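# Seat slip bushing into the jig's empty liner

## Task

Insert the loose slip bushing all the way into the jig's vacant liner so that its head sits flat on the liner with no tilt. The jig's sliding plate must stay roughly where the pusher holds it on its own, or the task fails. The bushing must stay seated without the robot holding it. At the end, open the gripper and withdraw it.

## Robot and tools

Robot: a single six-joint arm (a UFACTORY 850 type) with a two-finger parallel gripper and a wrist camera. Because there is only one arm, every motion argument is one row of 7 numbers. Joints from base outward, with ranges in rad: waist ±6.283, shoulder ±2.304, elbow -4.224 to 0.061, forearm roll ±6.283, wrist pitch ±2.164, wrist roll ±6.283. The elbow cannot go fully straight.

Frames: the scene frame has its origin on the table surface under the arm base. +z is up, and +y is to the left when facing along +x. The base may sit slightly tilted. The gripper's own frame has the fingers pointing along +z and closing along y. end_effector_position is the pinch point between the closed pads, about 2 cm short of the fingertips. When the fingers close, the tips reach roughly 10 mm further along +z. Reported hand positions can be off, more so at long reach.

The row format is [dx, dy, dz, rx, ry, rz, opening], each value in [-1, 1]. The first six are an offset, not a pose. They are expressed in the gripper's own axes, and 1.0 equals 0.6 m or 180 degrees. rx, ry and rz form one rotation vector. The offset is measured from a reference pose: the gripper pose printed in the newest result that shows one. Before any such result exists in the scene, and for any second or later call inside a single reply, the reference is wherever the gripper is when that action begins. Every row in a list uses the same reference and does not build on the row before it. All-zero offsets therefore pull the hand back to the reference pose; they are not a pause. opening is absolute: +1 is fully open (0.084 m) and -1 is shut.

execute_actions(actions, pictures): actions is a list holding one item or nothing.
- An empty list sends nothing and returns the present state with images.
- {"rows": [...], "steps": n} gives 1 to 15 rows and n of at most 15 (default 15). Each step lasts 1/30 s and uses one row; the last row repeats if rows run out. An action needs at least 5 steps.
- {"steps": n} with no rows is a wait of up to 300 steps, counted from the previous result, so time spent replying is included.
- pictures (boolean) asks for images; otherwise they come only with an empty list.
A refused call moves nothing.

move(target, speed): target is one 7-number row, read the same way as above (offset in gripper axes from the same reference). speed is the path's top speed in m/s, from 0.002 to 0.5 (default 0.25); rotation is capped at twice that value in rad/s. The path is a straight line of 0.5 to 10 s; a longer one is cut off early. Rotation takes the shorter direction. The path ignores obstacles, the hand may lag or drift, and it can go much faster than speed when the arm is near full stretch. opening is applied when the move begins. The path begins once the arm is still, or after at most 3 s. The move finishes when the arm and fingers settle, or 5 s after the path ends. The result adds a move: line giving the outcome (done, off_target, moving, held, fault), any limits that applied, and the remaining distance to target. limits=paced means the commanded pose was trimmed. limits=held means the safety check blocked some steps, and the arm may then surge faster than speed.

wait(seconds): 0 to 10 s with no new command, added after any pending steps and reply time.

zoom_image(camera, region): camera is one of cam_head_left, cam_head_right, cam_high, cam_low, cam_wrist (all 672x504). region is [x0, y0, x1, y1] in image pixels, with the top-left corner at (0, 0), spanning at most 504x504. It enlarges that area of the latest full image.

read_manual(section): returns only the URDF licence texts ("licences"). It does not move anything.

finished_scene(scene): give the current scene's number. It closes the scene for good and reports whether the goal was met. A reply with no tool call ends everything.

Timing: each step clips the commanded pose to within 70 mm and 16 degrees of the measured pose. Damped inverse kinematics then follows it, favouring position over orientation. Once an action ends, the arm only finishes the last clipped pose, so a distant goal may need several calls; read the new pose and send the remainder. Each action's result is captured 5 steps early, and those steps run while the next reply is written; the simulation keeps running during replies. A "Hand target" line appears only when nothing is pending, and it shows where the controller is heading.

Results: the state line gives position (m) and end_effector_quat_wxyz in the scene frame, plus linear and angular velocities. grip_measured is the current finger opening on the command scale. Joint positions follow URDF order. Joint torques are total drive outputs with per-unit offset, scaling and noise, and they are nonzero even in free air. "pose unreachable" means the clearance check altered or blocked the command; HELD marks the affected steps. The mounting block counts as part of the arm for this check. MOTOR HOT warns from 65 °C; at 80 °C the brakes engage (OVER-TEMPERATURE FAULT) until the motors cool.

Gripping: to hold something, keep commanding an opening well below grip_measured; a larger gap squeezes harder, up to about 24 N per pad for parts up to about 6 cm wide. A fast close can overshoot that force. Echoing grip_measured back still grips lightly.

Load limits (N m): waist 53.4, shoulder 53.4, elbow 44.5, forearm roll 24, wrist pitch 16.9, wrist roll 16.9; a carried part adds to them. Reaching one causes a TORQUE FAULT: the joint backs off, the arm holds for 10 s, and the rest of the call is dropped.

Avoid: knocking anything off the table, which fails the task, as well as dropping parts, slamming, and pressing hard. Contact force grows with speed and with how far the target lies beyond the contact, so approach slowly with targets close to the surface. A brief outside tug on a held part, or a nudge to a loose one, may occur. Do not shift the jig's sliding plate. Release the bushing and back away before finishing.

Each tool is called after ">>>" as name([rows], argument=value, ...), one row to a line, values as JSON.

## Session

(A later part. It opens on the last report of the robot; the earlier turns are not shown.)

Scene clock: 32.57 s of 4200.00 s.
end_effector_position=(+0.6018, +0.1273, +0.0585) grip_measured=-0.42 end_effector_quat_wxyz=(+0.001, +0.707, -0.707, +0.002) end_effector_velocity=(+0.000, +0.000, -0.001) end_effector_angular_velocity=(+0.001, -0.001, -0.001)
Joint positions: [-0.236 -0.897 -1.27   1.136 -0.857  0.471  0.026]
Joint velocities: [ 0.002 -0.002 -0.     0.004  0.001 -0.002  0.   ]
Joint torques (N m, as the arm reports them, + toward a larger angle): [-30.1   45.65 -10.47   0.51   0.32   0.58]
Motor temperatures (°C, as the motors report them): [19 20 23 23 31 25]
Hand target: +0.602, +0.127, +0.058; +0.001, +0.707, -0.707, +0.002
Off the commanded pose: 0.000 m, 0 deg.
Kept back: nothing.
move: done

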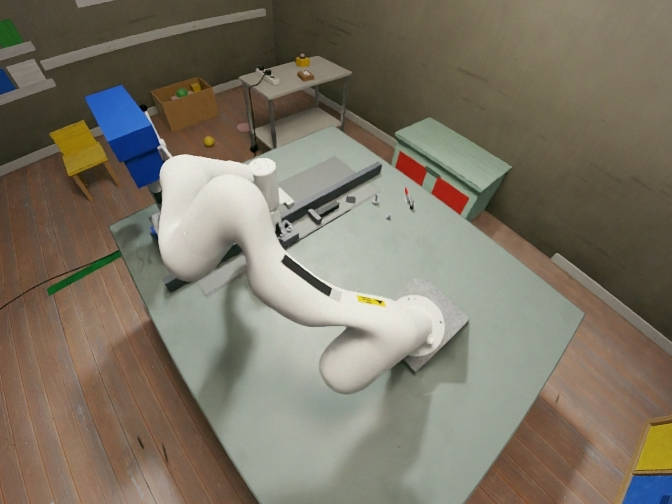

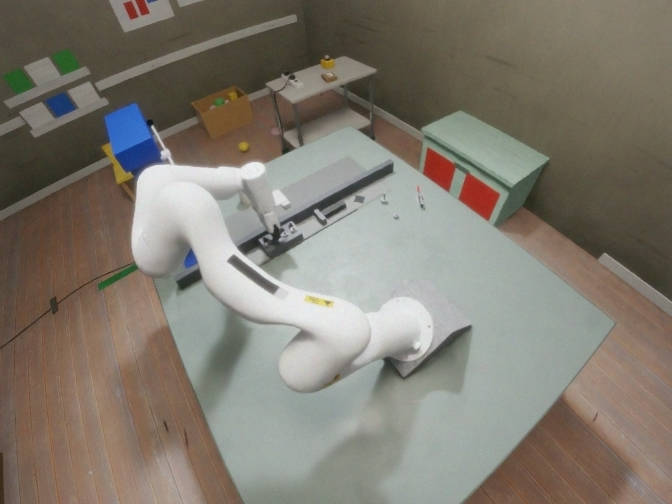

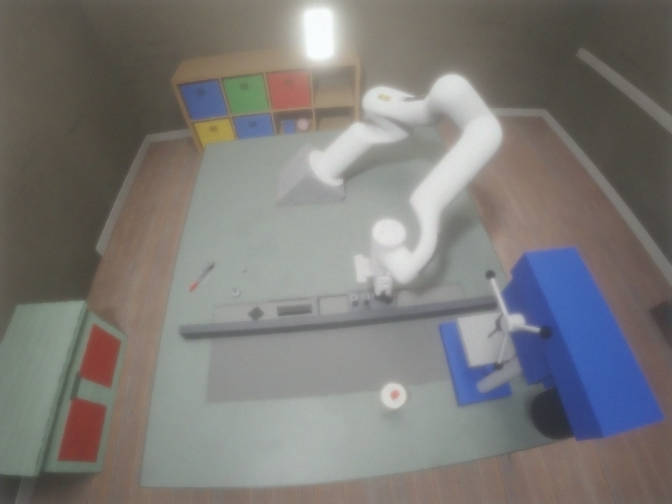

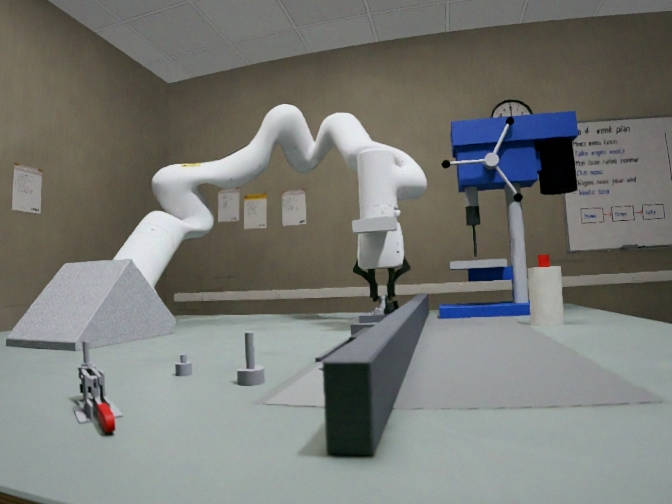

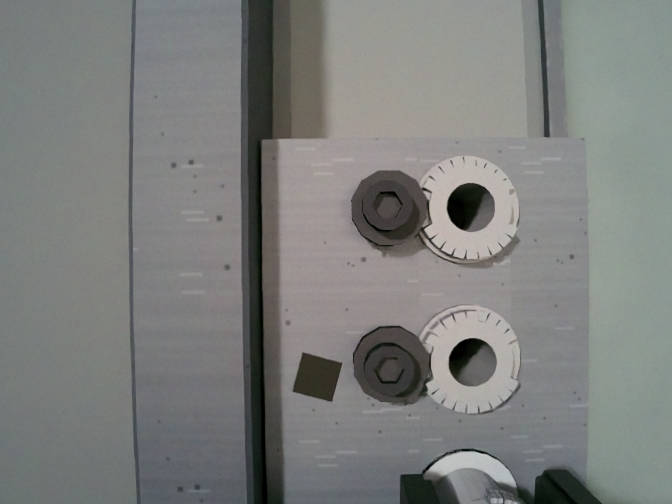

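>>> move(target=[0,0,0.028,0,0,0,-0.9], speed=0.012)

>>> execute_actions([
  {"rows":[[0,0,0,0,0,0,-0.6],[0,0,0,0,0,0,-0.48],[0,0,0,0,0,0,-0.42],[0,0,0,0,0,0,-0.38],[0,0,0,0,0,0,-0.33],[0,0,0,0,0,0,-0.25]],"steps":12},
])

>>> move(target=[0,0,-0.04,0,0,0,-0.25], speed=0.1)

>>> move(target=[-0.05,0,-0.08,0,0,0,-0.25], speed=0.2)

>>> zoom_image(camera="cam_wrist", region=[370,190,510,420])

>>> zoom_image(camera="cam_low", region=[355,280,405,325])

Scene clock: 34.40 s of 4200.00 s.
end_effector_position=(+0.6018, +0.1272, +0.0418) grip_measured=-0.42 end_effector_quat_wxyz=(+0.001, +0.707, -0.707, +0.002) end_effector_velocity=(+0.000, +0.000, -0.002) end_effector_angular_velocity=(-0.000, +0.000, +0.002)
Joint positions: [-0.217 -0.919 -1.274  1.166 -0.844  0.453  0.026]
Joint velocities: [ 0.002 -0.002 -0.001  0.003  0.001 -0.003  0.   ]
Joint torques (N m, as the arm reports them, + toward a larger angle): [-28.05  42.37 -11.79   1.27   0.37   0.78]
Motor temperatures (°C, as the motors report them): [19 20 23 23 31 25]
Hand target: +0.602, +0.127, +0.042; +0.001, +0.707, -0.707, +0.002
Off the commanded pose: 0.000 m, 0 deg.
Kept back: nothing.
move: done

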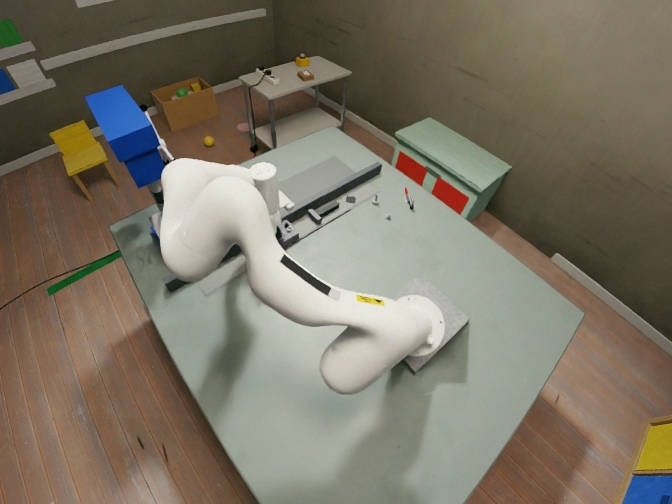

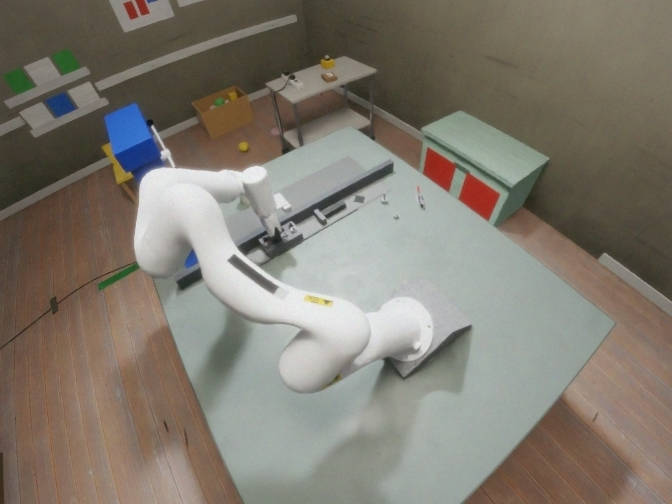

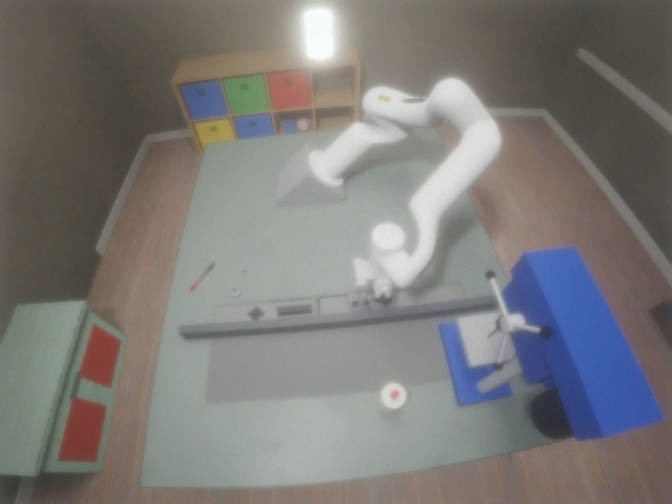

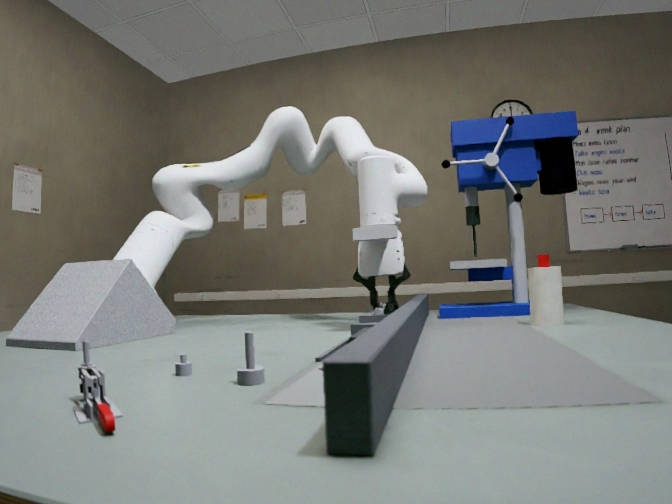

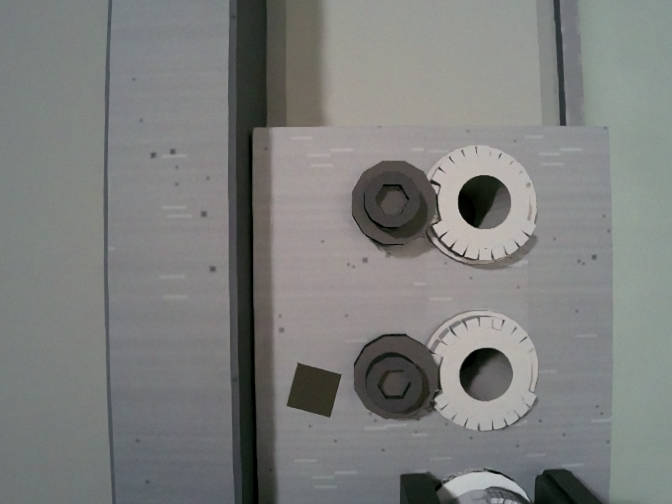

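Scene clock: 34.63 s of 4200.00 s.
end_effector_position=(+0.6020, +0.1274, +0.0418) grip_measured=-0.33 end_effector_quat_wxyz=(+0.001, +0.707, -0.707, +0.002) end_effector_velocity=(+0.004, +0.004, +0.002) end_effector_angular_velocity=(+0.002, -0.006, +0.006)
Joint positions: [-0.216 -0.919 -1.275  1.166 -0.844  0.453  0.03 ]
Joint velocities: [ 0.003  0.003 -0.006  0.003 -0.002 -0.     0.053]
Joint torques (N m, as the arm reports them, + toward a larger angle): [-32.32  40.9  -11.05  -0.25   0.42   0.88]
Motor temperatures (°C, as the motors report them): [19 20 23 23 31 25]
Steps of this call (steps 1 to 7: the first 7 steps of this action). Readings (end_effector_position):
1: (+0.6018, +0.1272, +0.0418)
2: (+0.6018, +0.1272, +0.0417)
4: (+0.6017, +0.1272, +0.0418)
7: the state above

Scene clock: 35.77 s of 4200.00 s.
end_effector_position=(+0.6017, +0.1273, +0.0656) grip_measured=-0.27 end_effector_quat_wxyz=(+0.001, +0.707, -0.707, +0.002) end_effector_velocity=(-0.000, -0.000, +0.001) end_effector_angular_velocity=(-0.000, +0.001, -0.000)
Joint positions: [-0.244 -0.888 -1.269  1.123 -0.864  0.479  0.032]
Joint velocities: [-0.002  0.002  0.001 -0.004 -0.001  0.002 -0.   ]
Joint torques (N m, as the arm reports them, + toward a larger angle): [-25.41  40.44 -10.04   0.4    0.12   0.74]
Motor temperatures (°C, as the motors report them): [20 20 23 23 31 25]
Hand target: +0.602, +0.127, +0.066; +0.001, +0.707, -0.707, +0.002
Off your previous action's commanded pose: 0.000 m, 0 deg at its last step (step 5 of this call).
Off the commanded pose: 0.000 m, 0 deg.
Kept back: nothing.
move: done

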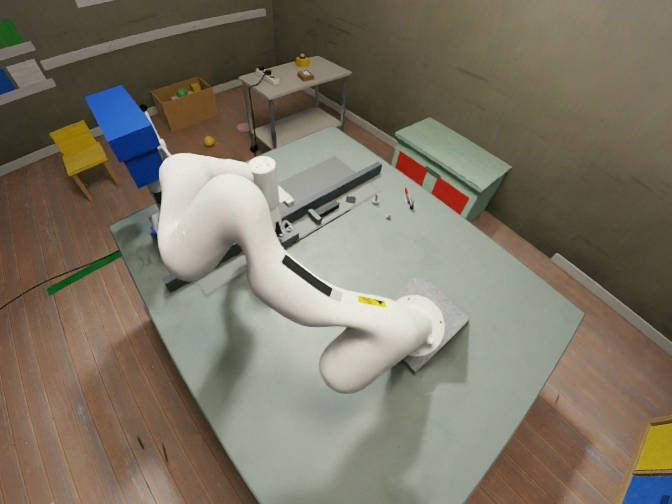

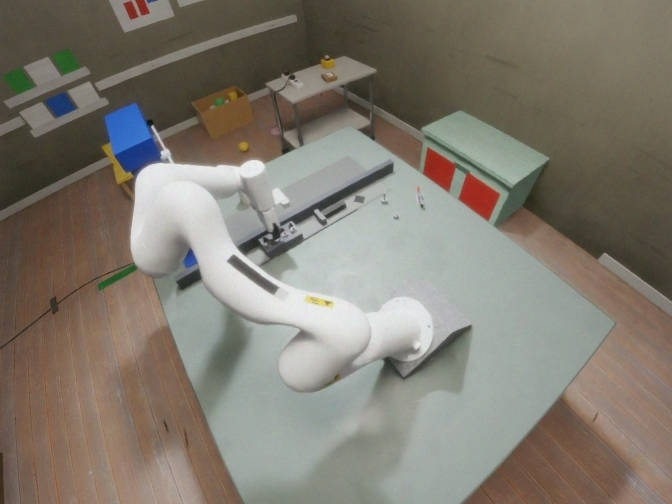

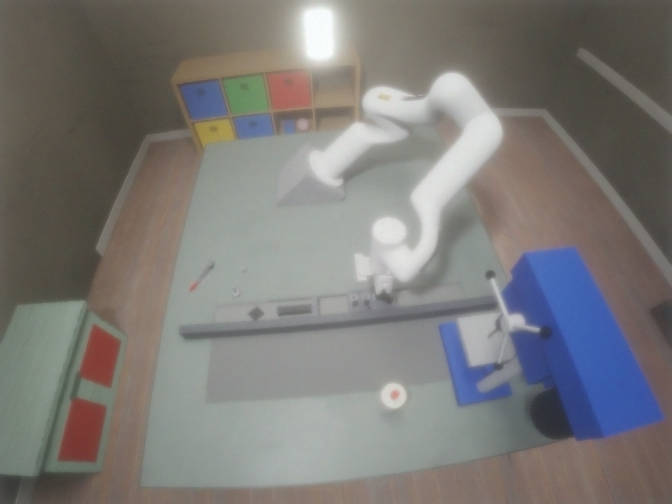

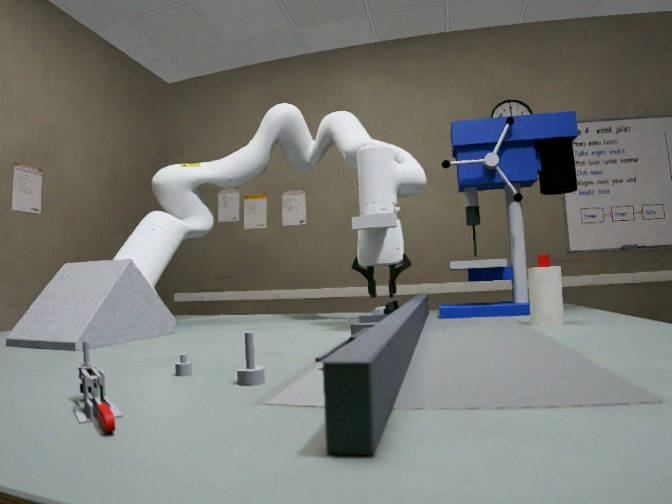

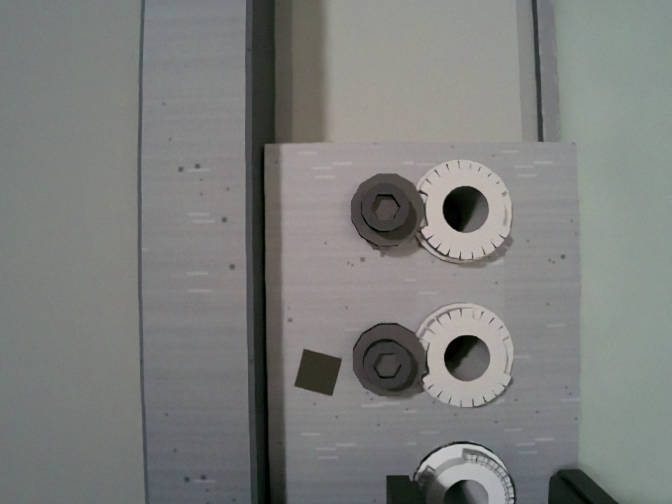

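Scene clock: 36.67 s of 4200.00 s.
end_effector_position=(+0.6015, +0.1572, +0.1132) grip_measured=-0.27 end_effector_quat_wxyz=(+0.001, +0.707, -0.707, +0.002) end_effector_velocity=(+0.000, +0.001, +0.002) end_effector_angular_velocity=(+0.000, -0.001, +0.001)
Joint positions: [-0.263 -0.785 -1.248  1.049 -0.909  0.568  0.032]
Joint velocities: [-0.001  0.004 -0.001 -0.003 -0.002  0.004 -0.   ]
Joint torques (N m, as the arm reports them, + toward a larger angle): [-26.09  40.21  -9.7    0.36   0.31   1.1 ]
Motor temperatures (°C, as the motors report them): [20 20 23 23 31 25]
Hand target: +0.602, +0.157, +0.114; +0.001, +0.707, -0.707, +0.002
Off the commanded pose: 0.000 m, 0 deg.
Kept back: nothing.
move: done

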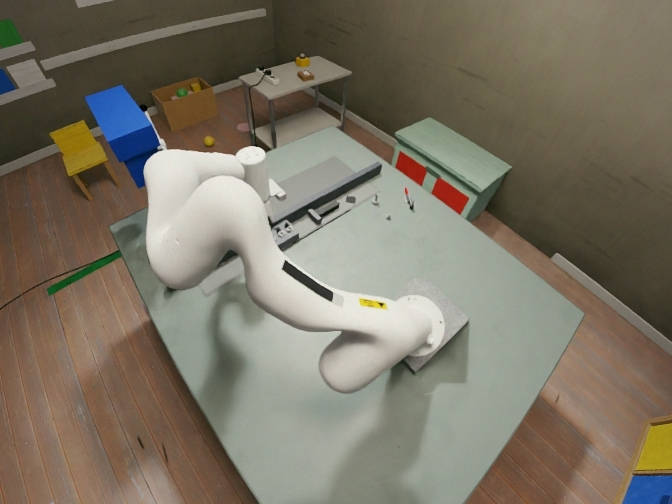

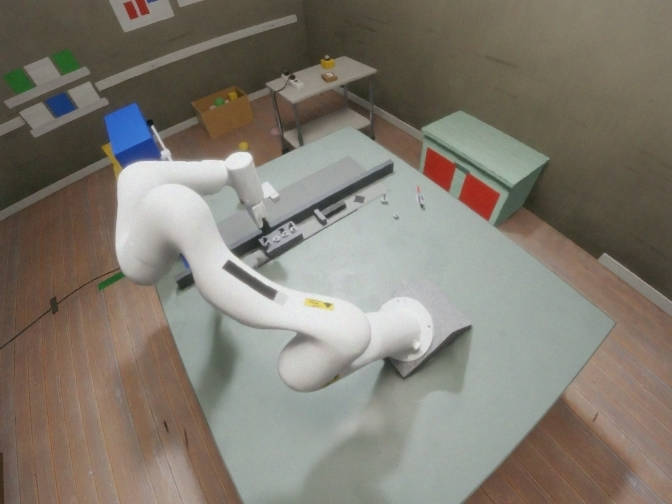

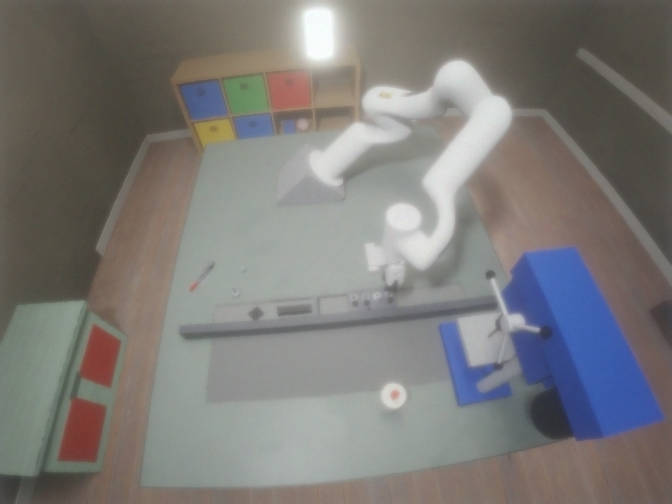

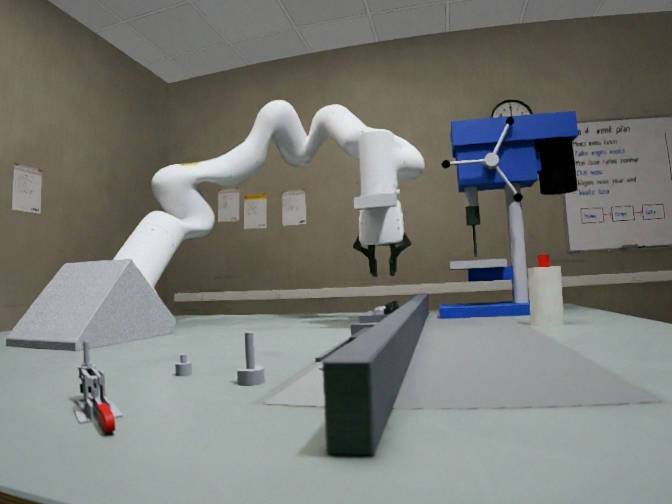

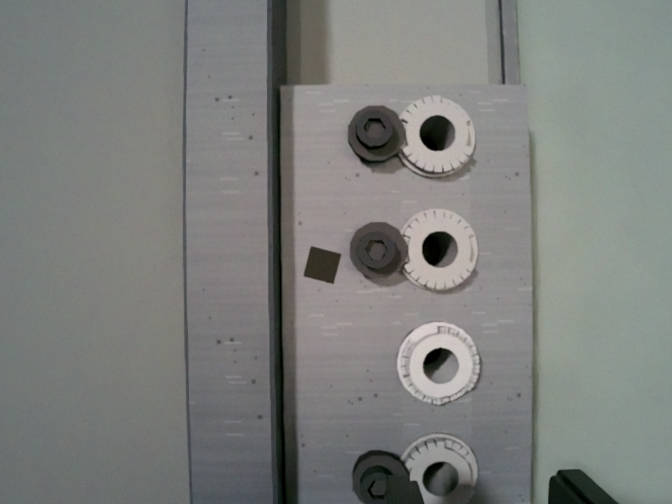

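Region (370, 190, 510, 420) of cam_wrist's 672x504 image, scaled by 2.191, with more detail than that image has; it fills the left 307 columns of this view, and the rest is white.

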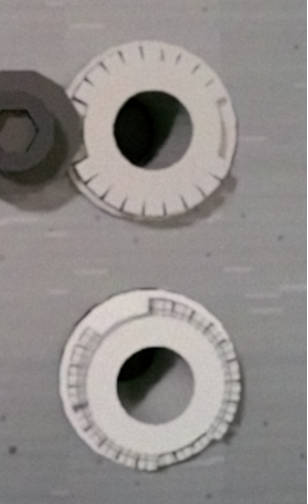

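Region (355, 280, 405, 325) of cam_low's 672x504 image, scaled by 10.080, with more detail than that image has; it fills the top 454 rows of this view, and the rest is white.

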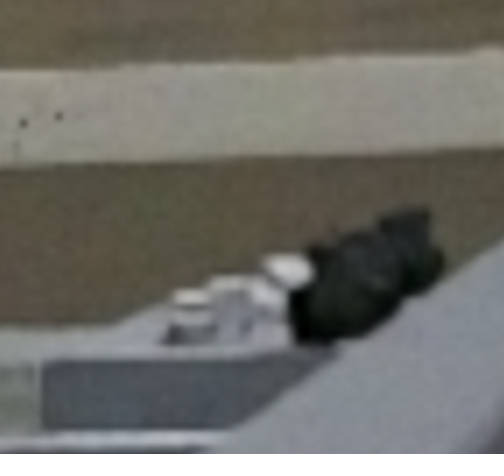

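>>> finished_scene(scene=2)

The scene is finished: the task was done.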